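# Push the crate flat into the taped floor outline

## Task

Using any number of the three robots, push the crate until it rests flat on the floor within the taped outline and is aligned with it. Tipping the crate over means failure. At the end, release it and move the robots away; it must stay in place without a robot holding it. A robot that falls over or is left tilted means failure.

## Robot and tools

Robots: r1, r2 and r3 are identical Hello Robot Stretch 3 units. Each has a two-wheel differential base (0.33 m long, 0.34 m wide) with a passive omni wheel at the rear, a lift on a mast, and a telescoping arm that reaches out to the robot's RIGHT side. The base cannot move sideways. To move the gripper forward or back, drive the base. An on-the-spot turn pivots about the point midway between the drive wheels, 0.05 m behind the front edge. With the arm retracted and the wrist folded, a turn sweeps a radius of 0.28 m. An unfolded, level wrist reaches beyond that circle.

Frames: the base frame has its origin on the floor between the drive wheels, x forward, y left, z up. hand_pose is reported in it, located at the closed-fingertip point. Odometry is the base frame at the scene start and only counts wheel turns, so slip looks like travel. Heading is positive to the left. Every robot reports in its own frames. Only images, lidar_m, wrist_depth_mm and head_depth_mm show where robots are relative to one another.

execute_actions: the argument actions is a list holding exactly one action, or an empty list, which just returns state and images. The action is an object keyed by robot name. Under each name you may give base, joints and contact_limits. All motions in the action start together.
- base takes one command only, and it is an offset from where the base last reported itself. translate_m is a straight drive in metres, -1 to 1, with forward positive. rotate_rad is an on-the-spot turn in radians, -3.2 to 3.2, with left (counter-clockwise seen from above) positive.
- joints are absolute targets, given by name:
  - lift_m: 0 to 1.1, arm height.
  - arm_m: 0 to 0.52, extension.
  - wrist_yaw_rad: -1.345 to 4.42. 0 is along the arm, positive swings toward the front, 3.0 is folded over the base.
  - wrist_pitch_rad: -1.57 to 0.451, with negative pointing the tips down.
  - wrist_roll_rad: -2.911 to 2.911.
  - gripper_m: -0.089 to 0.179, larger is wider.
  - head_pan_rad: -3.953 to 1.73. 0 is forward and -1.57 looks along the arm.
  - head_tilt_rad: -1.53 to 0.419, with negative looking down.
- contact_limits accepts only arm_m, a motor effort percentage from 1 to 100. The arm stops (contact_stop) at that effort. Smaller values are gentler, but a value that is too small stops the arm immediately.
Omitted joints or robots may still be driving toward earlier targets. Unknown keys or out-of-range values reject the whole call. cameras lists which images to return: for example r2_wrist_camera, or "all". Null or omitted also means all, and [] means none. When a result reports a stop, the remaining execute_actions, wait and finished_scene calls in that reply are skipped.

wait: seconds from 0 to 10. It commands nothing and returns the same state and images as an empty action.
zoom_image: camera is a name, and region is [x0, y0, x1, y1] in pixels of that camera's latest full image, at most 504 by 504, with the origin at the top-left.
finished_scene: scene is the current scene number. It ends the scene for good, so the crate must already be in place and released.

Results: base_status and joint_status report how each motion ended. For the base, done means the wheels turned the commanded amount, even if they slipped. off_target means the motion stopped short and may still be pushing. contact_stop, time_out and torque_fault clear the target. After a contact_stop, the arm or lift goes slack until you command it again. on_its_own covers joints you did not command, and its "held at" value is the target, not the position. motor_effort is a percentage that is positive toward higher joint values, with the peak in brackets. It is noisy and biased. Positive effort on a wheel means that wheel is pushing forward. base_tilt in degrees shows forward or right lean, with a fixed error of about 4 degrees. turned_by_wheels and turned_by_imu give the turn since the last result. lidar_m gives 12 distances in metres from the base origin, one per 30-degree sector: the 1st faces ahead and they run counter-clockwise (4th left, 7th behind, 10th right). "-" means nothing was seen. The lidar plane is 0.17 m above the floor, covers 0.15 to 12 m, and misses anything lower. The mast and a low lift hide some sectors. wrist_depth_mm (45 to 1000) and head_depth_mm (280 to 4000) are 7x7 grids of median depth, read from the top-left. The head grid matches the sideways head image.

Speed: the base goes fast (0.30 m/s, 1.9 rad/s) only when stowed, meaning lift_m below 0.30, arm_m below 0.03 and wrist_yaw_rad above 2.54. Otherwise it runs at 0.10 m/s and 0.63 rad/s.

Cautions:
- Never let robots press against each other. Once bases touch, any further drive presses hard, and no state line reports robot contact.
- Travel differs between robots by up to 2.5 cm per metre, so coordinated pushes can strain the robots.
- Push the crate low so it slides rather than tips.
- Arm pushes with the gripper more than about 0.45 m high can tip the robot, and so can repeated pushes after a contact_stop.
- Driving while hooked on something that will not move, or snagging on furniture (especially while reversing), can tip the robot. Back out in small steps. If base_tilt shows a lean, free the gripper, and if it persists, drop lift_m to about 0.2.
- Folding or unfolding the wrist is safe only with lift_m between 0.32 and 0.95, wrist_pitch_rad -0.4 and roll near 0. After folding, the lift may go down to 0.25.
- With wrist_yaw_rad below -0.4, keep pitch at -0.5 or lower.
- Sustained strain on the wrist causes a 10 s torque_fault.
- Loose objects may occasionally get nudged by something else.
- When finished, pull back and leave the crate free-standing.

Each tool is called after "Emit:" by a JSON object that holds its "name" and its "arguments", one argument or row to a line.

## Session

Emit:
{"name": "execute_actions", "arguments": {
  "actions": []
}}

Scene clock: 0.00 s.
r1.base_odometry: x=+0.000 y=+0.000 heading=+0.000 (m, m, rad; r1's odometry frame)
r1.turned_by_wheels: +0.000 (rad since the last result)
r1.turned_by_imu: +0.000 (rad since the last result)
r1.base_tilt: forward=-2.0 right=-0.3 (deg)
r1.lidar_m: 2.29 1.42 1.21 3.19 2.45 2.41 0.75 0.76 2.47 2.63 2.40 2.36
r1.head_depth_mm: 1713 2302 2289 2271 2280 2244 2198 / 1711 2412 2467 2446 2452 2410 2302 / 1732 2524 2647 2591 2632 2587 2290 / 1744 2602 2837 2807 2781 2764 2271 / 1751 2583 3113 3013 3021 2937 2265 / 1747 2585 3301 3293 3272 3177 2266 / 1756 2599 3648 3603 3474 2811 2059
r1.base_status: not commanded
r1.joint_positions: lift_m=+0.484 arm_m=-0.003 wrist_yaw_rad=+3.076 wrist_pitch_rad=-0.383 wrist_roll_rad=+0.017 gripper_m=+0.037 head_pan_rad=-0.001 head_tilt_rad=-0.011
r1.joint_status: not commanded
r1.motor_effort: left_wheel=+1 right_wheel=+0 lift_m=+21 arm_m=+0 wrist_yaw_rad=+0 wrist_pitch_rad=+6 wrist_roll_rad=+0 gripper_m=+0 head_pan_rad=+0 head_tilt_rad=+2 (%)
r1.hand_pose: x=-0.0063 y=+0.0860 z=+0.5051 quat_wxyz=(+0.158, +0.704, +0.111, +0.684) (m; r1's base frame)
r1.wrist_depth_mm: - - - - - - - / - - - - - - - / - - - - - - - / - - - - - - - / 945 944 - 917 998 947 938 / 796 783 - 769 821 791 788 / 669 691 - 671 664 705 670
r2.base_odometry: x=+0.000 y=+0.000 heading=+0.000 (m, m, rad; r2's odometry frame)
r2.turned_by_wheels: +0.000 (rad since the last result)
r2.turned_by_imu: +0.000 (rad since the last result)
r2.base_tilt: forward=-1.1 right=+1.9 (deg)
r2.lidar_m: 0.85 0.83 0.87 1.25 4.14 2.51 3.99 1.23 1.43 2.29 2.67 1.11
r2.head_depth_mm: 1056 1064 1080 1090 1105 1115 1133 / 990 1000 1010 1021 1032 1046 1058 / 934 941 952 960 971 982 990 / 879 887 897 906 916 923 932 / 834 843 850 857 865 872 879 / 793 800 804 813 820 827 836 / 755 760 765 772 778 788 793
r2.base_status: not commanded
r2.joint_positions: lift_m=+0.349 arm_m=-0.001 wrist_yaw_rad=+2.911 wrist_pitch_rad=-0.475 wrist_roll_rad=-0.020 gripper_m=+0.037 head_pan_rad=-0.005 head_tilt_rad=+0.009
r2.joint_status: not commanded
r2.motor_effort: left_wheel=+0 right_wheel=+0 lift_m=+34 arm_m=+0 wrist_yaw_rad=+0 wrist_pitch_rad=+5 wrist_roll_rad=+0 gripper_m=-1 head_pan_rad=+0 head_tilt_rad=+2 (%)
r2.hand_pose: x=+0.0283 y=+0.0667 z=+0.3490 quat_wxyz=(+0.244, +0.695, +0.089, +0.671) (m; r2's base frame)
r2.wrist_depth_mm: - - - - 944 750 634 / - - - - - 802 663 / - - - - 972 844 702 / 849 - 810 797 778 752 708 / 700 671 687 654 655 630 616 / 586 580 - 553 521 538 529 / 506 513 - - 484 469 464
r3.base_odometry: x=+0.000 y=+0.000 heading=+0.000 (m, m, rad; r3's odometry frame)
r3.turned_by_wheels: +0.000 (rad since the last result)
r3.turned_by_imu: +0.000 (rad since the last result)
r3.base_tilt: forward=-0.7 right=+1.2 (deg)
r3.lidar_m: 2.63 2.44 2.48 2.65 2.43 2.47 3.15 1.81 2.41 2.49 2.30 2.34
r3.head_depth_mm: 2222 2696 2734 2751 2752 2759 2240 / 2234 3013 3061 3018 3084 3011 2220 / 2227 3055 3140 3166 3176 3080 2224 / 2224 2868 2860 2959 2981 2952 2211 / 2262 2652 2673 2726 2739 2755 2210 / 2265 2500 2507 2549 2580 2616 2185 / 2246 2359 2390 2412 2423 2444 2196
r3.base_status: not commanded
r3.joint_positions: lift_m=+0.571 arm_m=+0.001 wrist_yaw_rad=+2.927 wrist_pitch_rad=-0.600 wrist_roll_rad=+0.020 gripper_m=+0.037 head_pan_rad=-0.012 head_tilt_rad=+0.005
r3.joint_status: not commanded
r3.motor_effort: left_wheel=+0 right_wheel=+1 lift_m=+30 arm_m=+0 wrist_yaw_rad=+0 wrist_pitch_rad=+4 wrist_roll_rad=+0 gripper_m=-1 head_pan_rad=+0 head_tilt_rad=+1 (%)
r3.hand_pose: x=+0.0209 y=+0.0475 z=+0.5454 quat_wxyz=(+0.282, +0.700, +0.133, +0.643) (m; r3's base frame)
r3.wrist_depth_mm: - - - - - - - / - - - - - - - / - - - - - - - / 904 909 890 902 908 886 896 / 801 787 - 781 808 789 776 / 720 705 - 704 707 695 700 / 637 639 - 645 633 625 626
pictures: r1_head_camera (sideways: a quarter turn clockwise sets it upright), r1_nav_camera (sideways: a quarter turn counterclockwise sets it upright), r1_wrist_camera, r2_head_camera (sideways: a quarter turn clockwise sets it upright), r2_nav_camera (sideways: a quarter turn counterclockwise sets it upright), r2_wrist_camera, r3_head_camera (sideways: a quarter turn clockwise sets it upright), r3_nav_camera (sideways: a quarter turn counterclockwise sets it upright), r3_wrist_camera
Images, in order (width x height): r1_head_camera 896x504, r1_nav_camera 672x504, r1_wrist_camera 644x364, r2_head_camera 896x504, r2_nav_camera 672x504, r2_wrist_camera 644x364, r3_head_camera 896x504, r3_nav_camera 672x504, r3_wrist_camera 644x364.

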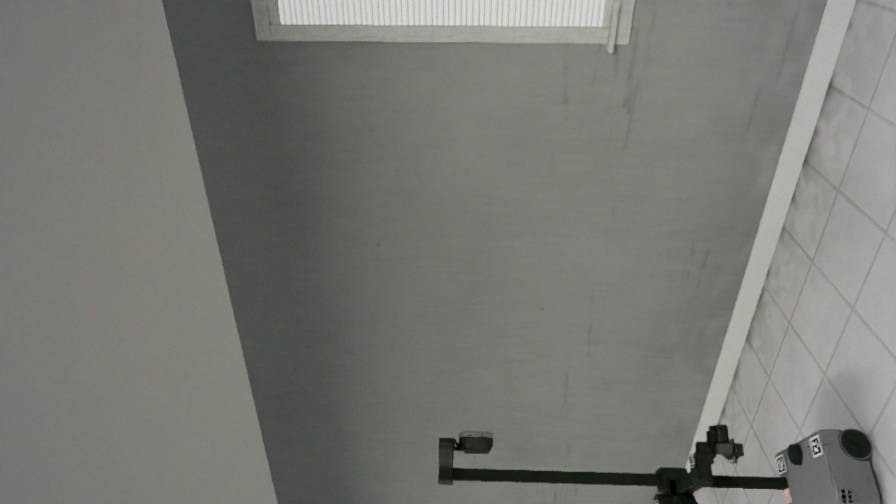

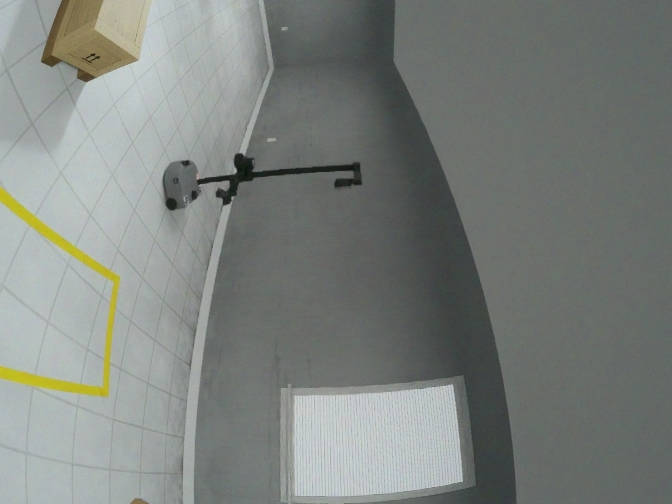

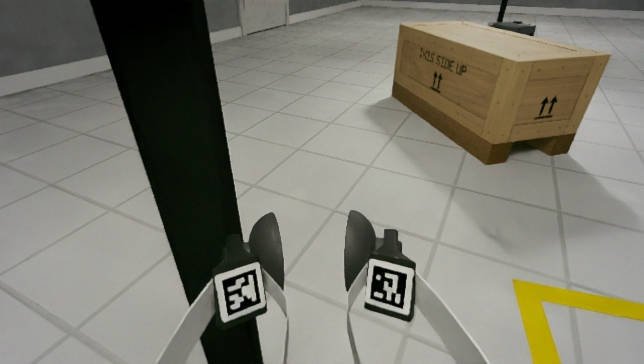

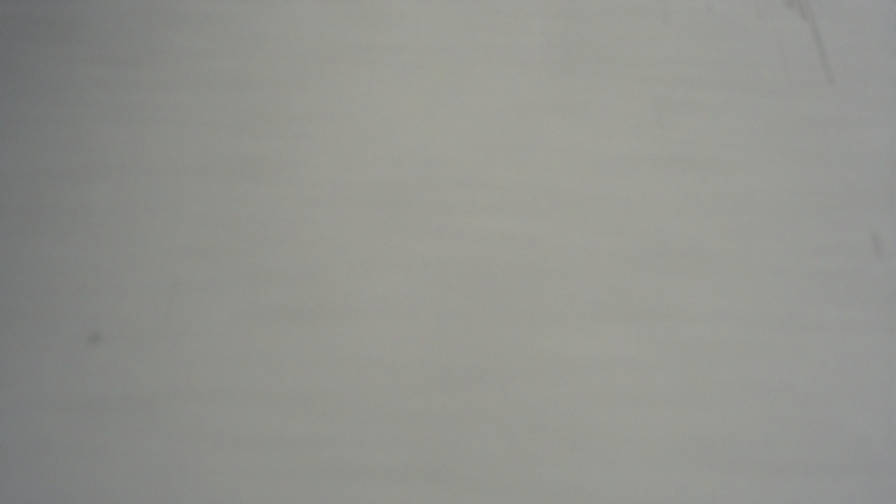

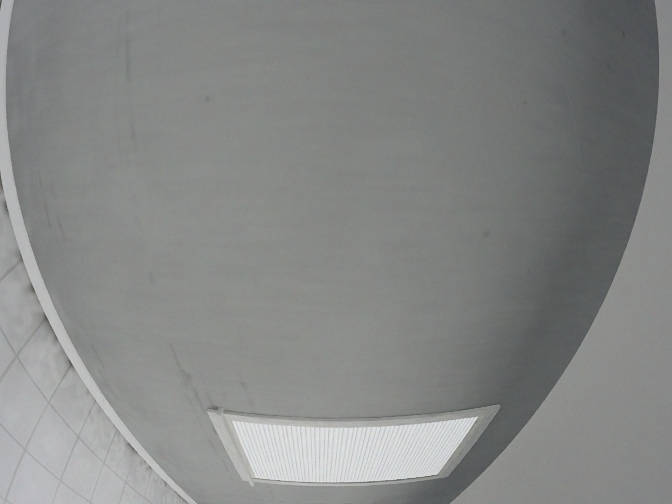

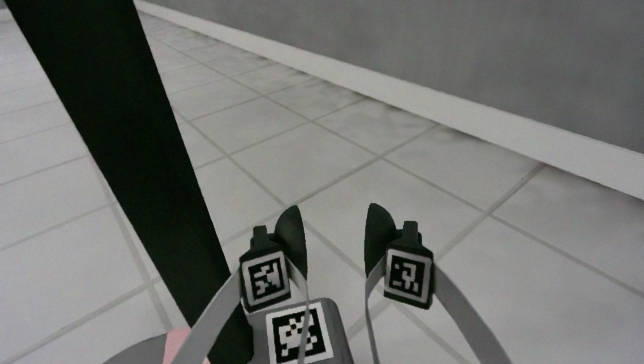

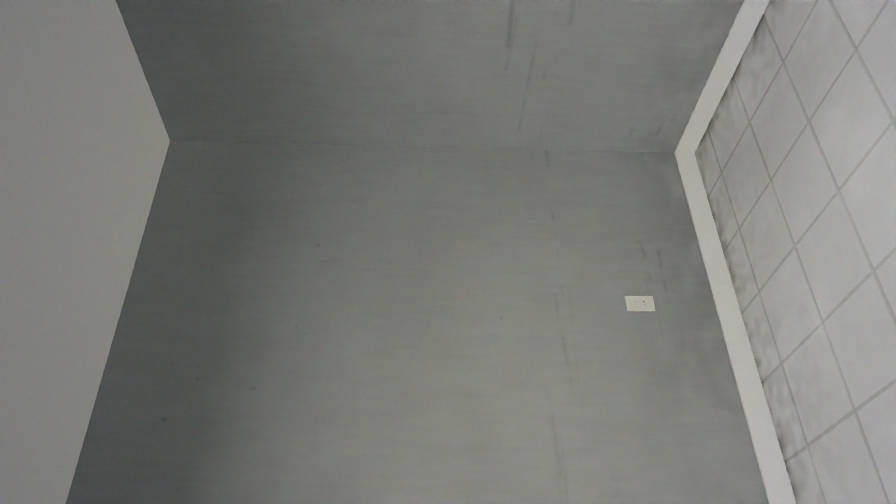

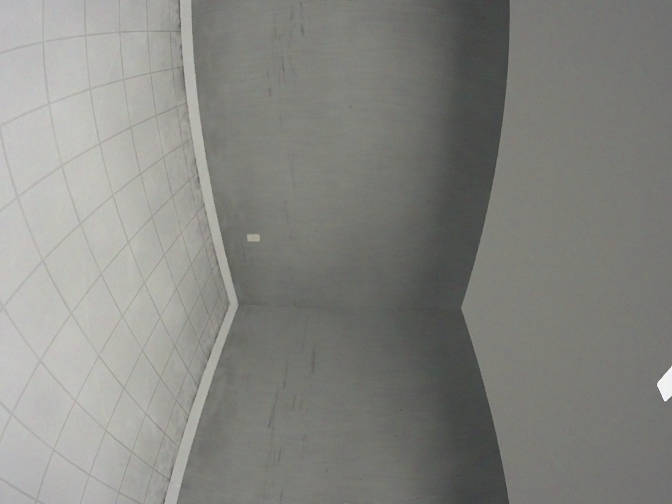

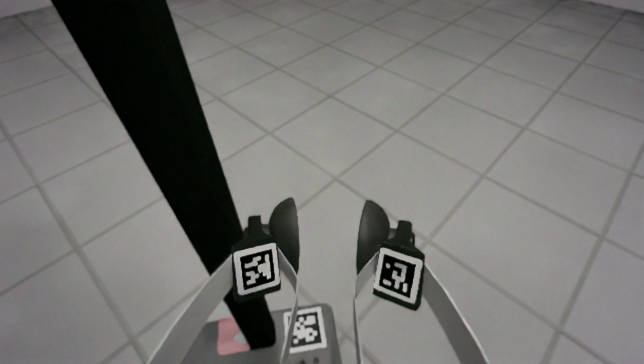

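Emit:
{"name": "execute_actions", "arguments": {
  "actions": [
    {"r1":{"joints":{"head_pan_rad":0.4,"head_tilt_rad":-0.9,"lift_m":0.27,"wrist_yaw_rad":3.0,"wrist_pitch_rad":-0.4}},"r2":{"joints":{"head_pan_rad":-2.4,"head_tilt_rad":-0.6,"lift_m":0.27,"wrist_yaw_rad":3.0,"wrist_pitch_rad":-0.4}},"r3":{"joints":{"head_pan_rad":-2.6,"head_tilt_rad":-0.5,"lift_m":0.27,"wrist_yaw_rad":3.0,"wrist_pitch_rad":-0.4}}}
  ],
  "cameras": ["r1_nav_camera","r2_nav_camera","r3_nav_camera","r1_head_camera"]
}}

Scene clock: 6.63 s.
r1.base_odometry: x=+0.000 y=+0.000 heading=+0.000 (m, m, rad; r1's odometry frame)
r1.turned_by_wheels: +0.000 (rad since the last result)
r1.turned_by_imu: +0.002 (rad since the last result)
r1.base_tilt: forward=-1.9 right=-0.5 (deg)
r1.lidar_m: 2.30 1.42 1.21 3.20 2.46 2.40 0.75 0.77 2.48 2.62 2.41 2.36
r1.head_depth_mm: 2595 2677 2214 1777 1488 1290 1129 / 2855 2848 2199 1763 1469 1280 1120 / 3164 2453 2162 1766 1481 1273 1123 / 3576 2650 2129 1731 1471 1273 1116 / 3918 2732 2134 1718 1452 1260 1115 / 3805 2731 2122 1718 1455 1253 1108 / 3748 2689 1944 1697 1437 1249 1097
r1.base_status: not commanded
r1.joint_positions: lift_m=+0.270 arm_m=-0.003 wrist_yaw_rad=+3.002 wrist_pitch_rad=-0.416 wrist_roll_rad=+0.017 gripper_m=+0.037 head_pan_rad=+0.393 head_tilt_rad=-0.889
r1.joint_status: all done
r1.motor_effort: left_wheel=+0(1) right_wheel=+0(0) lift_m=+19(20) arm_m=+0(1) wrist_yaw_rad=-1(3) wrist_pitch_rad=+6(8) wrist_roll_rad=+0(0) gripper_m=-1(0) head_pan_rad=+3(20) head_tilt_rad=-4(38) (%)
r1.hand_pose: x=+0.0100 y=+0.0803 z=+0.2833 quat_wxyz=(+0.195, +0.706, +0.096, +0.674) (m; r1's base frame)
r1.wrist_depth_mm: - - - - - - - / - - - - - - - / 949 - 944 907 928 921 942 / 729 - 726 707 727 743 751 / 605 586 604 596 620 583 598 / 497 499 - 518 520 503 502 / 444 - - - 436 431 434
r2.base_odometry: x=+0.000 y=+0.000 heading=+0.000 (m, m, rad; r2's odometry frame)
r2.turned_by_wheels: +0.000 (rad since the last result)
r2.turned_by_imu: -0.001 (rad since the last result)
r2.base_tilt: forward=-1.2 right=+1.8 (deg)
r2.lidar_m: 0.85 0.82 0.87 1.25 4.10 2.50 4.00 1.23 1.43 2.28 2.66 1.11
r2.head_depth_mm: 3313 3633 3048 1843 1805 1490 1273 / 3403 3737 3027 1745 1774 1472 1265 / 3498 3815 2993 1667 1733 1475 1262 / 3538 3846 2955 1624 1697 1465 1249 / 3706 3973 2940 2026 1739 1461 1245 / 3761 - 2869 2145 1726 1448 1237 / 3850 - 2820 2164 1718 1436 1224
r2.base_status: not commanded
r2.joint_positions: lift_m=+0.271 arm_m=-0.001 wrist_yaw_rad=+2.998 wrist_pitch_rad=-0.421 wrist_roll_rad=-0.020 gripper_m=+0.037 head_pan_rad=-2.393 head_tilt_rad=-0.592
r2.joint_status: all done
r2.motor_effort: left_wheel=+0(0) right_wheel=+0(0) lift_m=+13(30) arm_m=+0(0) wrist_yaw_rad=+2(2) wrist_pitch_rad=+7(10) wrist_roll_rad=+0(0) gripper_m=+0(0) head_pan_rad=-4(42) head_tilt_rad=-3(33) (%)
r2.hand_pose: x=+0.0108 y=+0.0774 z=+0.2828 quat_wxyz=(+0.196, +0.693, +0.100, +0.686) (m; r2's base frame)
r2.wrist_depth_mm: - - - - - 784 656 / - - - - - 843 674 / - - 980 948 907 843 696 / 788 758 744 716 708 684 671 / 622 615 - 582 589 561 549 / 520 513 - - 459 479 465 / 453 - - - 418 411 405
r3.base_odometry: x=+0.000 y=+0.000 heading=+0.000 (m, m, rad; r3's odometry frame)
r3.turned_by_wheels: +0.000 (rad since the last result)
r3.turned_by_imu: +0.000 (rad since the last result)
r3.base_tilt: forward=-0.7 right=+1.2 (deg)
r3.lidar_m: 2.64 2.44 2.47 2.65 2.43 2.47 3.14 1.81 2.42 2.50 2.31 2.33
r3.head_depth_mm: - - 3500 2492 1899 1550 1311 / - - 3501 2329 1909 1555 1310 / - - 3462 2095 1904 1553 1315 / - - 2511 2252 1923 1558 1314 / - - 2553 2388 1897 1555 1318 / - - 3504 2496 1899 1558 1311 / - - 3496 2478 1909 1555 1313
r3.base_status: not commanded
r3.joint_positions: lift_m=+0.270 arm_m=+0.001 wrist_yaw_rad=+2.998 wrist_pitch_rad=-0.423 wrist_roll_rad=+0.020 gripper_m=+0.037 head_pan_rad=-2.593 head_tilt_rad=-0.494
r3.joint_status: all done
r3.motor_effort: left_wheel=+1(0) right_wheel=+1(1) lift_m=+24(26) arm_m=+0(0) wrist_yaw_rad=+1(2) wrist_pitch_rad=+8(8) wrist_roll_rad=+0(0) gripper_m=+0(0) head_pan_rad=-5(57) head_tilt_rad=-5(40) (%)
r3.hand_pose: x=+0.0108 y=+0.0758 z=+0.2819 quat_wxyz=(+0.199, +0.707, +0.097, +0.672) (m; r3's base frame)
r3.wrist_depth_mm: - - - - - - - / - - - - - - - / 813 819 822 819 823 804 815 / 648 651 653 656 655 655 654 / 544 539 - 559 560 545 541 / 460 - - - 466 460 462 / - - - - 403 406 403
pictures: r1_head_camera (sideways: a quarter turn clockwise sets it upright), r1_nav_camera (sideways: a quarter turn counterclockwise sets it upright), r2_nav_camera (sideways: a quarter turn counterclockwise sets it upright), r3_nav_camera (sideways: a quarter turn counterclockwise sets it upright)
Images, in order (width x height): r1_head_camera 896x504, r1_nav_camera 672x504, r2_nav_camera 672x504, r3_nav_camera 672x504.

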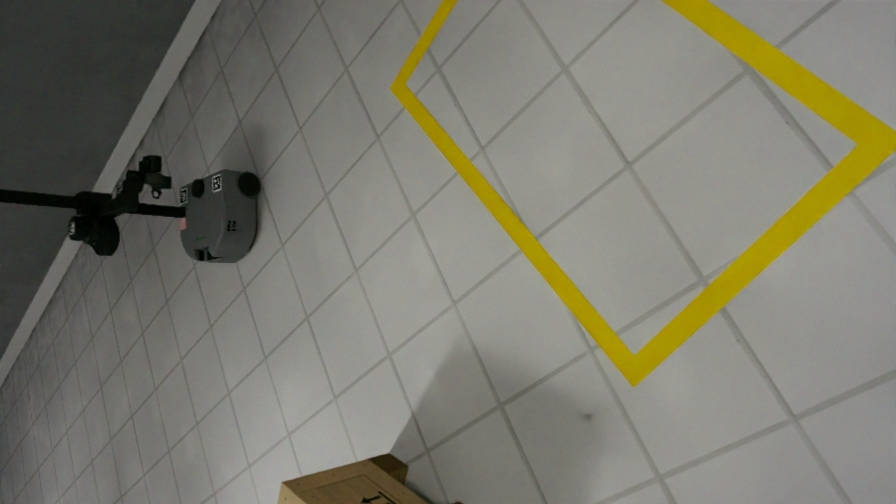

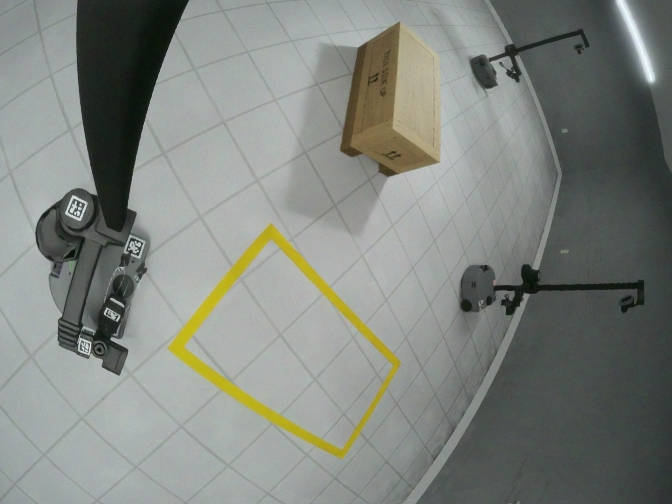

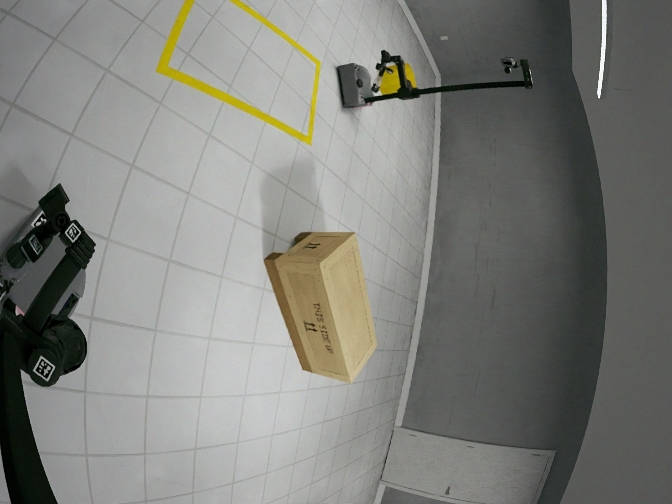

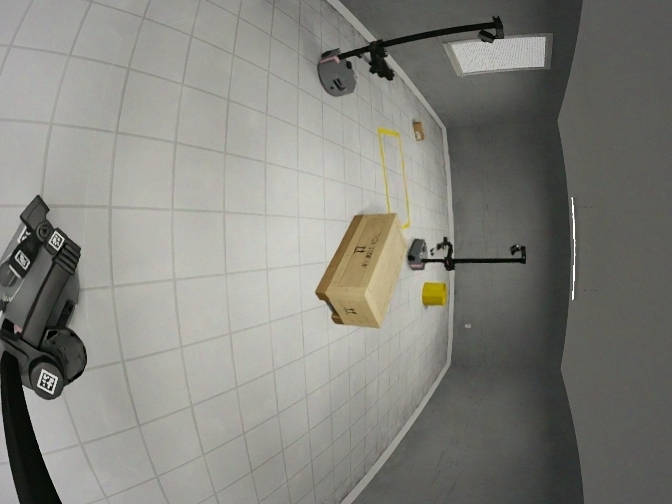

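Emit:
{"name": "execute_actions", "arguments": {
  "actions": [
    {"r1":{"joints":{"head_pan_rad":1.0,"head_tilt_rad":-0.6}},"r2":{"joints":{"head_pan_rad":-2.5,"head_tilt_rad":-0.7}},"r3":{"joints":{"head_pan_rad":-2.6,"head_tilt_rad":-0.5}}}
  ],
  "cameras": ["r2_head_camera","r3_head_camera","r1_head_camera"]
}}

Scene clock: 15.67 s.
r1.base_odometry: x=+0.000 y=+0.000 heading=+0.000 (m, m, rad; r1's odometry frame)
r1.turned_by_wheels: +0.000 (rad since the last result)
r1.turned_by_imu: +0.001 (rad since the last result)
r1.base_tilt: forward=-1.9 right=-0.4 (deg)
r1.lidar_m: 2.30 1.42 1.21 3.20 2.45 2.41 0.75 0.76 2.48 2.63 2.40 2.36
r1.head_depth_mm: - - 3872 2550 1882 1510 1257 / - - 3810 2529 1878 1494 1245 / - - 3808 2191 1773 1497 1242 / - - 3653 1781 1670 1478 1232 / - - 3653 1833 1774 1487 1225 / - - 3595 2021 1840 1466 1221 / - - 3554 2415 1820 1456 1219
r1.base_status: not commanded
r1.joint_positions: lift_m=+0.270 arm_m=-0.003 wrist_yaw_rad=+3.002 wrist_pitch_rad=-0.416 wrist_roll_rad=+0.017 gripper_m=+0.037 head_pan_rad=+0.993 head_tilt_rad=-0.606
r1.joint_status: all done
r1.motor_effort: left_wheel=+0(1) right_wheel=+0(0) lift_m=+18(19) arm_m=+0(1) wrist_yaw_rad=-1(3) wrist_pitch_rad=+6(6) wrist_roll_rad=+0(0) gripper_m=+1(0) head_pan_rad=+3(26) head_tilt_rad=+3(22) (%)
r1.hand_pose: x=+0.0100 y=+0.0803 z=+0.2833 quat_wxyz=(+0.195, +0.706, +0.096, +0.674) (m; r1's base frame)
r1.wrist_depth_mm: - - - - - - - / - - - - - - - / 917 - 909 919 962 954 907 / 726 - 713 721 727 739 729 / 594 593 612 594 610 588 593 / 508 487 - 512 508 500 496 / 442 - - - 432 437 431
r2.base_odometry: x=+0.000 y=+0.000 heading=+0.000 (m, m, rad; r2's odometry frame)
r2.turned_by_wheels: +0.000 (rad since the last result)
r2.turned_by_imu: -0.001 (rad since the last result)
r2.base_tilt: forward=-1.2 right=+1.9 (deg)
r2.lidar_m: 0.84 0.83 0.87 1.25 4.13 2.51 3.96 1.23 1.43 2.28 2.67 1.11
r2.head_depth_mm: 3398 3429 2454 2002 1647 1405 1216 / 3436 3414 1845 1915 1640 1390 1206 / 3545 3321 1774 1829 1623 1386 1204 / 3575 3312 1743 1717 1606 1376 1196 / 3642 3230 1723 1724 1594 1367 1191 / 3708 3220 2373 1903 1579 1358 1183 / 3736 3150 2373 1889 1581 1348 1179
r2.base_status: not commanded
r2.joint_positions: lift_m=+0.271 arm_m=-0.001 wrist_yaw_rad=+2.998 wrist_pitch_rad=-0.421 wrist_roll_rad=-0.020 gripper_m=+0.037 head_pan_rad=-2.493 head_tilt_rad=-0.691
r2.joint_status: all done
r2.motor_effort: left_wheel=+0(0) right_wheel=+0(1) lift_m=+13(13) arm_m=+0(0) wrist_yaw_rad=+2(1) wrist_pitch_rad=+8(8) wrist_roll_rad=+0(0) gripper_m=+0(0) head_pan_rad=-3(15) head_tilt_rad=-4(14) (%)
r2.hand_pose: x=+0.0108 y=+0.0774 z=+0.2828 quat_wxyz=(+0.196, +0.693, +0.100, +0.686) (m; r2's base frame)
r2.wrist_depth_mm: - - - - - 784 652 / - - - - - 830 685 / - - 983 944 900 836 698 / 783 768 752 720 701 684 666 / 633 618 - 580 593 563 552 / 520 516 - - 460 477 466 / 460 - - - 418 412 403
r3.base_odometry: x=+0.000 y=+0.000 heading=+0.000 (m, m, rad; r3's odometry frame)
r3.turned_by_wheels: +0.000 (rad since the last result)
r3.turned_by_imu: +0.000 (rad since the last result)
r3.base_tilt: forward=-0.7 right=+1.2 (deg)
r3.lidar_m: 2.64 2.44 2.47 2.66 2.43 2.47 3.14 1.81 2.41 2.48 2.30 2.34
r3.head_depth_mm: - - 3479 2448 1916 1562 1308 / - - 3520 2328 1910 1556 1310 / - - 3482 2092 1898 1541 1315 / - - 2547 2239 1897 1555 1306 / - - 2544 2374 1904 1556 1315 / - - 3495 2487 1911 1557 1314 / - - 3452 2483 1921 1552 1313
r3.base_status: not commanded
r3.joint_positions: lift_m=+0.270 arm_m=+0.001 wrist_yaw_rad=+2.998 wrist_pitch_rad=-0.423 wrist_roll_rad=+0.020 gripper_m=+0.037 head_pan_rad=-2.593 head_tilt_rad=-0.494
r3.joint_status: all done
r3.motor_effort: left_wheel=+1(1) right_wheel=+1(1) lift_m=+24(24) arm_m=+0(0) wrist_yaw_rad=+1(1) wrist_pitch_rad=+8(8) wrist_roll_rad=+0(0) gripper_m=+0(0) head_pan_rad=-5(4) head_tilt_rad=-4(4) (%)
r3.hand_pose: x=+0.0108 y=+0.0758 z=+0.2819 quat_wxyz=(+0.199, +0.707, +0.097, +0.672) (m; r3's base frame)
r3.wrist_depth_mm: - - - - - - - / - - - - - - - / 815 816 817 817 823 820 828 / 654 642 646 657 655 648 647 / 546 539 - 558 558 540 540 / 463 - - - 459 462 461 / - - - - 405 406 405
pictures: r1_head_camera (sideways: a quarter turn clockwise sets it upright), r2_head_camera (sideways: a quarter turn clockwise sets it upright), r3_head_camera (sideways: a quarter turn clockwise sets it upright)
Images, in order (width x height): r1_head_camera 896x504, r2_head_camera 896x504, r3_head_camera 896x504.

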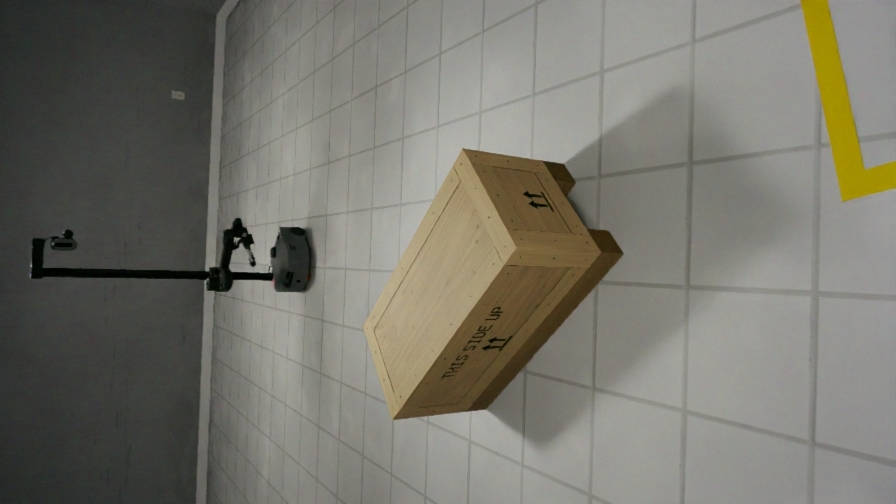

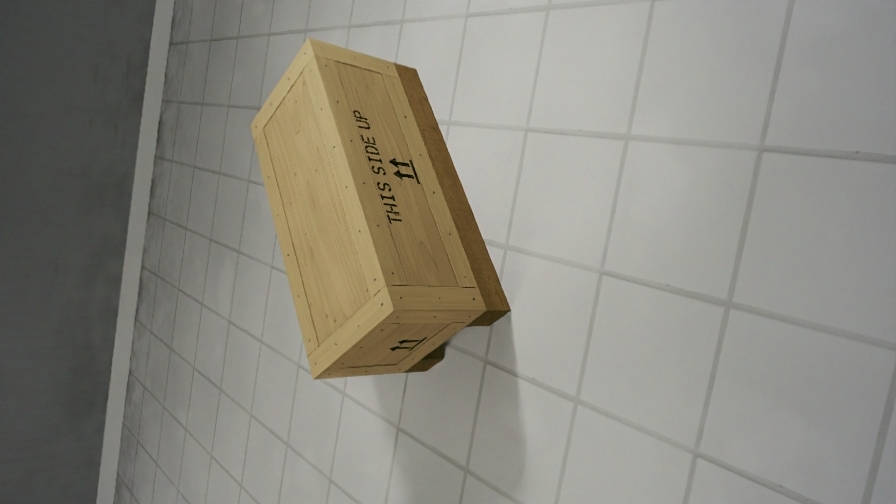

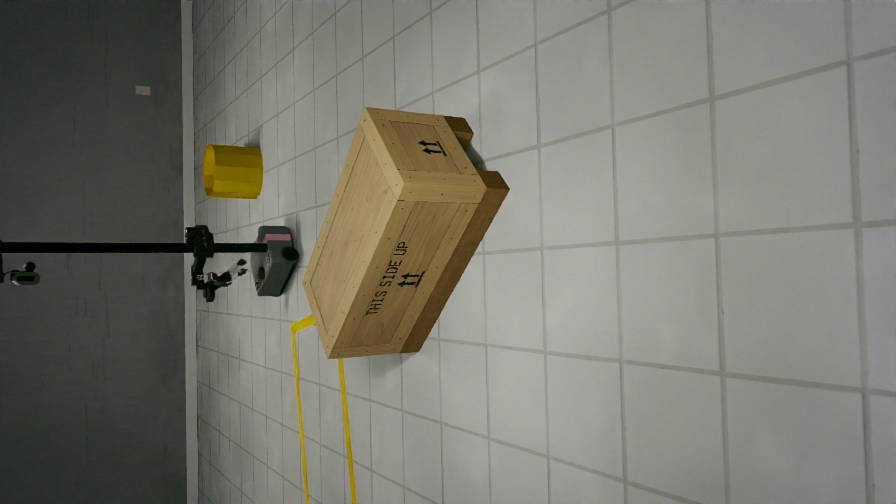

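Emit:
{"name": "execute_actions", "arguments": {
  "actions": [
    {"r1":{"base":{"rotate_rad":-0.84}},"r2":{"base":{"translate_m":-0.9}},"r3":{"base":{"rotate_rad":-2.77},"joints":{"head_pan_rad":0,"head_tilt_rad":-0.6}}}
  ],
  "cameras": ["r3_head_camera"]
}}

Emit:
{"name": "execute_actions", "arguments": {
  "actions": [
    {"r1":{"base":{"translate_m":-0.75}},"r3":{"base":{"translate_m":1.0},"joints":{"head_tilt_rad":-0.9}}}
  ],
  "cameras": ["r3_head_camera","r3_nav_camera"]
}}

Scene clock: 64.33 s.
r1.base_odometry: x=+0.000 y=+0.000 heading=-0.840 (m, m, rad; r1's odometry frame)
r1.turned_by_wheels: -0.840 (rad since the last result)
r1.turned_by_imu: -0.840 (rad since the last result)
r1.base_tilt: forward=-1.9 right=-0.4 (deg)
r1.lidar_m: 2.36 2.36 2.77 1.21 1.30 2.74 2.41 2.41 0.75 2.48 2.48 2.70
r1.head_depth_mm: 2129 2261 2498 2516 1894 1511 1253 / 2284 2499 2698 2550 1875 1512 1247 / 2487 2722 3002 2514 1865 1500 1241 / 2713 2968 3180 2496 1853 1487 1237 / 2983 3301 3474 2443 1848 1477 1230 / 3358 3708 3629 2398 1841 1472 1224 / 3804 - 3616 2403 1812 1455 1215
r1.base_status: done
r1.joint_positions: lift_m=+0.270 arm_m=-0.003 wrist_yaw_rad=+3.002 wrist_pitch_rad=-0.416 wrist_roll_rad=+0.017 gripper_m=+0.037 head_pan_rad=+0.993 head_tilt_rad=-0.605
r1.joint_status: not commanded
r1.motor_effort: left_wheel=+2(8) right_wheel=-3(6) lift_m=+18(19) arm_m=+1(0) wrist_yaw_rad=-2(2) wrist_pitch_rad=+6(6) wrist_roll_rad=+0(0) gripper_m=-1(1) head_pan_rad=+3(3) head_tilt_rad=+2(2) (%)
r1.hand_pose: x=+0.0101 y=+0.0802 z=+0.2833 quat_wxyz=(+0.195, +0.706, +0.096, +0.674) (m; r1's base frame)
r1.wrist_depth_mm: - - - - - - - / - - - - - - - / 911 - 893 923 895 953 909 / 715 - 720 725 723 726 715 / 595 596 630 583 616 600 602 / 505 489 - 513 511 496 494 / 445 - - - 428 435 435
r2.base_odometry: x=-0.900 y=+0.000 heading=+0.000 (m, m, rad; r2's odometry frame)
r2.turned_by_wheels: +0.000 (rad since the last result)
r2.turned_by_imu: -0.001 (rad since the last result)
r2.base_tilt: forward=-1.2 right=+1.7 (deg)
r2.lidar_m: 1.67 1.63 1.72 2.46 1.76 1.76 3.16 0.84 0.76 0.77 4.59 2.19
r2.head_depth_mm: 2682 2965 2512 1990 1643 1400 1214 / 2717 3035 2489 1981 1630 1381 1207 / 2788 3034 2481 1962 1617 1387 1209 / 2804 3048 2443 1939 1495 1369 1200 / 2855 3060 2414 1369 1316 1366 1192 / 2938 3138 2389 1361 1214 1326 1185 / 2972 3147 2349 1346 1159 1284 1183
r2.base_status: done
r2.joint_positions: lift_m=+0.271 arm_m=-0.001 wrist_yaw_rad=+2.999 wrist_pitch_rad=-0.420 wrist_roll_rad=-0.020 gripper_m=+0.037 head_pan_rad=-2.493 head_tilt_rad=-0.692
r2.joint_status: not commanded
r2.motor_effort: left_wheel=+0(12) right_wheel=+0(3) lift_m=+13(13) arm_m=+0(0) wrist_yaw_rad=+1(2) wrist_pitch_rad=+7(8) wrist_roll_rad=+0(0) gripper_m=+0(0) head_pan_rad=-4(4) head_tilt_rad=-4(4) (%)
r2.hand_pose: x=+0.0107 y=+0.0774 z=+0.2829 quat_wxyz=(+0.196, +0.693, +0.100, +0.686) (m; r2's base frame)
r2.wrist_depth_mm: - - - - - - - / - - - - - - - / - - 991 942 927 894 855 / 782 766 742 721 705 682 668 / 629 610 - 584 596 564 551 / 523 514 - - 456 476 467 / 460 - - - 416 412 409
r3.base_odometry: x=+0.000 y=+0.000 heading=-2.770 (m, m, rad; r3's odometry frame)
r3.turned_by_wheels: -2.770 (rad since the last result)
r3.turned_by_imu: -2.722 (rad since the last result)
r3.base_tilt: forward=-0.7 right=+1.3 (deg)
r3.lidar_m: 1.81 1.65 2.66 2.30 2.30 2.68 2.45 2.44 2.84 2.46 2.43 2.85
r3.head_depth_mm: - - 2766 2133 1703 1443 1237 / - - 2786 2112 1725 1444 1243 / - - 2783 2132 1712 1445 1242 / - - 2178 2143 1733 1442 1243 / - - 2111 2137 1735 1449 1240 / - 3591 2231 2116 1721 1442 1243 / - - 2473 2149 1733 1451 1252
r3.base_status: done
r3.joint_positions: lift_m=+0.270 arm_m=+0.001 wrist_yaw_rad=+2.998 wrist_pitch_rad=-0.422 wrist_roll_rad=+0.020 gripper_m=+0.037 head_pan_rad=-0.007 head_tilt_rad=-0.593
r3.joint_status: all done
r3.motor_effort: left_wheel=+2(11) right_wheel=-2(9) lift_m=+24(24) arm_m=+0(0) wrist_yaw_rad=+1(1) wrist_pitch_rad=+8(8) wrist_roll_rad=+0(0) gripper_m=+0(1) head_pan_rad=+4(56) head_tilt_rad=-5(16) (%)
r3.hand_pose: x=+0.0107 y=+0.0757 z=+0.2819 quat_wxyz=(+0.199, +0.707, +0.097, +0.672) (m; r3's base frame)
r3.wrist_depth_mm: - - - - - - - / - - - - - - - / 808 832 817 823 824 822 809 / 653 641 650 655 648 639 663 / 544 538 - 561 565 540 542 / 466 - - - 465 464 461 / - - - - 405 406 404
pictures: r3_head_camera (sideways: a quarter turn clockwise sets it upright)
Images, in order (width x height): r3_head_camera 896x504.

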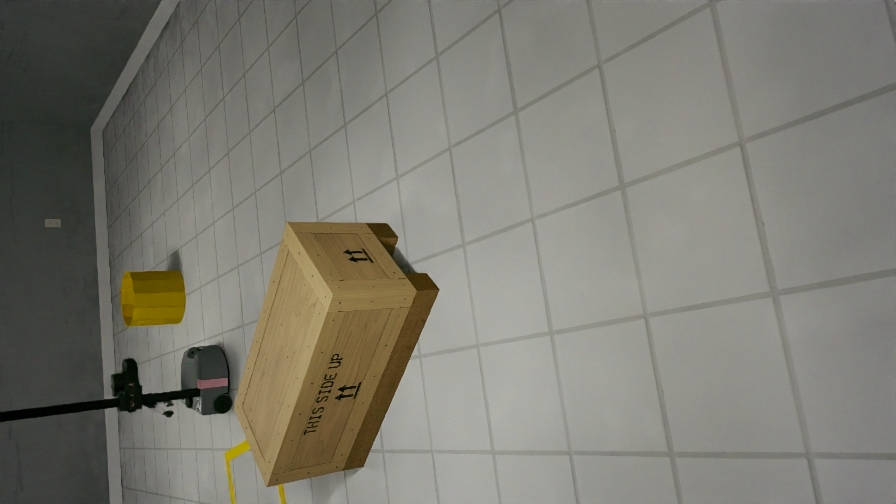

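Scene clock: 69.43 s.
r1.base_odometry: x=-0.501 y=+0.558 heading=-0.840 (m, m, rad; r1's odometry frame)
r1.turned_by_wheels: +0.000 (rad since the last result)
r1.turned_by_imu: +0.000 (rad since the last result)
r1.base_tilt: forward=-2.0 right=-0.4 (deg)
r1.lidar_m: 3.09 3.09 1.30 1.35 3.21 1.92 1.67 1.68 1.96 0.68 0.66 3.13
r1.head_depth_mm: 2829 3034 3240 2563 1910 1518 1244 / 3049 3339 3505 2521 1887 1508 1247 / 3297 3531 3722 2556 1864 1507 1240 / 3611 3951 3759 2477 1842 1488 1230 / 3992 - 3679 2453 1848 1467 1232 / - - 3216 1731 1652 1469 1219 / - - 3388 1710 1657 1462 1221
r1.base_status: done
r1.joint_positions: lift_m=+0.270 arm_m=-0.003 wrist_yaw_rad=+3.001 wrist_pitch_rad=-0.416 wrist_roll_rad=+0.017 gripper_m=+0.037 head_pan_rad=+0.993 head_tilt_rad=-0.605
r1.joint_status: not commanded
r1.motor_effort: left_wheel=+3(6) right_wheel=-3(8) lift_m=+19(19) arm_m=+0(0) wrist_yaw_rad=-1(2) wrist_pitch_rad=+6(6) wrist_roll_rad=+0(0) gripper_m=+0(0) head_pan_rad=+3(3) head_tilt_rad=+3(2) (%)
r1.hand_pose: x=+0.0102 y=+0.0802 z=+0.2833 quat_wxyz=(+0.195, +0.706, +0.096, +0.674) (m; r1's base frame)
r1.wrist_depth_mm: - - - - - - - / - - - - - - - / 929 - 916 922 929 928 922 / 718 - 730 708 735 750 729 / 584 596 615 598 610 589 593 / 500 493 - 519 518 495 502 / 445 - - - 439 427 439
r2.base_odometry: x=-0.900 y=+0.000 heading=+0.000 (m, m, rad; r2's odometry frame)
r2.turned_by_wheels: +0.000 (rad since the last result)
r2.turned_by_imu: -0.001 (rad since the last result)
r2.base_tilt: forward=-1.1 right=+1.8 (deg)
r2.lidar_m: 1.67 1.63 1.72 2.45 4.11 1.05 1.12 0.84 0.77 0.77 4.57 2.20
r2.head_depth_mm: 2662 2948 2539 1985 1645 1399 1217 / 2737 3015 2475 1969 1631 1397 1210 / 2812 3043 2427 1960 1620 1383 1206 / 2797 3071 2448 1925 1490 1381 1199 / 2880 3096 2412 1373 1309 1361 1194 / 2918 3109 2364 1361 1217 1336 1180 / 3025 3112 2361 1351 1154 1279 1178
r2.base_status: not commanded
r2.joint_positions: lift_m=+0.271 arm_m=-0.001 wrist_yaw_rad=+2.999 wrist_pitch_rad=-0.420 wrist_roll_rad=-0.020 gripper_m=+0.037 head_pan_rad=-2.493 head_tilt_rad=-0.692
r2.joint_status: not commanded
r2.motor_effort: left_wheel=+0(0) right_wheel=+0(0) lift_m=+13(13) arm_m=+1(0) wrist_yaw_rad=+1(1) wrist_pitch_rad=+7(7) wrist_roll_rad=+0(0) gripper_m=+0(0) head_pan_rad=-4(4) head_tilt_rad=-4(3) (%)
r2.hand_pose: x=+0.0107 y=+0.0774 z=+0.2829 quat_wxyz=(+0.196, +0.693, +0.100, +0.686) (m; r2's base frame)
r2.wrist_depth_mm: - - - - - - - / - - - - - - - / - - 975 947 917 882 848 / 777 773 737 733 702 685 667 / 628 606 - 579 588 556 547 / 519 519 - - 457 474 468 / 456 - - - 417 412 407
r3.base_odometry: x=-0.932 y=-0.363 heading=-2.770 (m, m, rad; r3's odometry frame)
r3.turned_by_wheels: +0.000 (rad since the last result)
r3.turned_by_imu: +0.004 (rad since the last result)
r3.base_tilt: forward=-0.7 right=+1.3 (deg)
r3.lidar_m: 0.82 0.85 1.06 2.55 2.56 2.98 3.41 3.41 2.54 2.18 2.21 2.57
r3.head_depth_mm: 2544 2125 1812 1554 1381 1241 1132 / 2570 2114 1805 1565 1390 1241 1127 / 2496 2112 1802 1566 1396 1248 1134 / 2431 2135 1357 1535 1395 1254 1126 / 2600 2124 1294 1355 1389 1250 1137 / 2609 2133 1298 1484 1398 1255 1137 / 2628 1534 1364 1554 1407 1255 1139
r3.base_status: done
r3.joint_positions: lift_m=+0.270 arm_m=+0.001 wrist_yaw_rad=+2.999 wrist_pitch_rad=-0.422 wrist_roll_rad=+0.020 gripper_m=+0.037 head_pan_rad=-0.007 head_tilt_rad=-0.889
r3.joint_status: all done
r3.motor_effort: left_wheel=+2(10) right_wheel=-1(5) lift_m=+24(24) arm_m=+0(0) wrist_yaw_rad=+1(1) wrist_pitch_rad=+8(8) wrist_roll_rad=+0(1) gripper_m=-1(0) head_pan_rad=+4(4) head_tilt_rad=-7(33) (%)
r3.hand_pose: x=+0.0106 y=+0.0758 z=+0.2820 quat_wxyz=(+0.198, +0.707, +0.097, +0.672) (m; r3's base frame)
r3.wrist_depth_mm: - - - - - - - / - - - - 901 - - / 825 825 821 806 818 813 815 / 648 655 645 651 655 657 654 / 541 541 - 563 562 540 543 / 464 - - - 462 463 461 / - - - - 403 403 401
pictures: r3_head_camera (sideways: a quarter turn clockwise sets it upright), r3_nav_camera (sideways: a quarter turn counterclockwise sets it upright)
Images, in order (width x height): r3_head_camera 896x504, r3_nav_camera 672x504.

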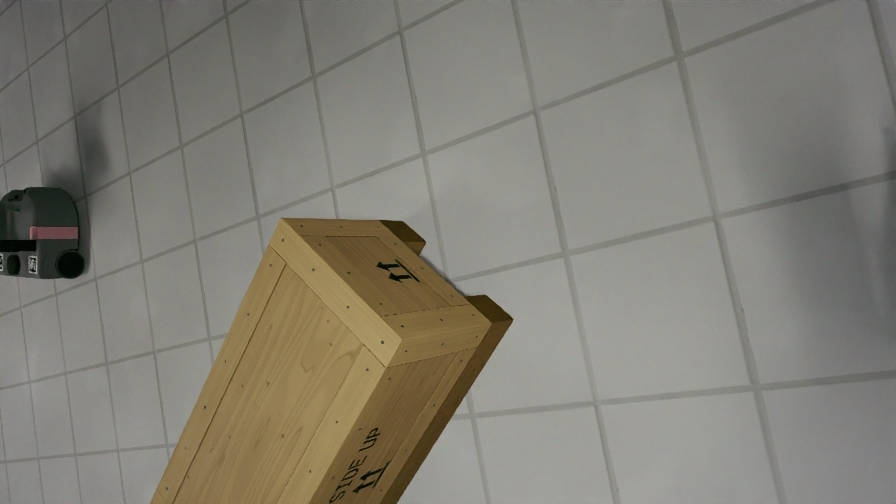

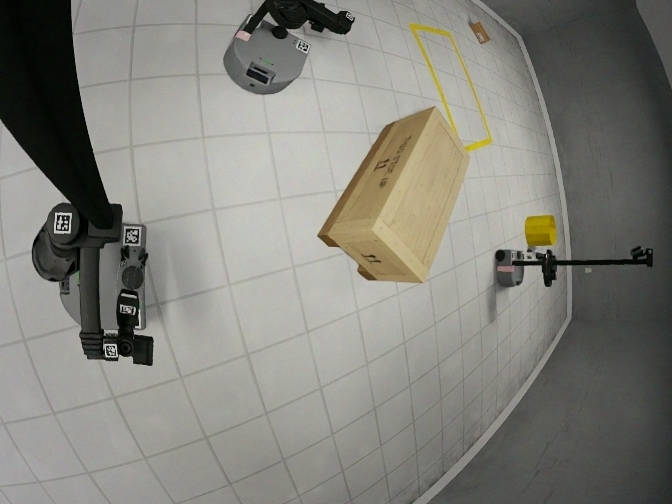

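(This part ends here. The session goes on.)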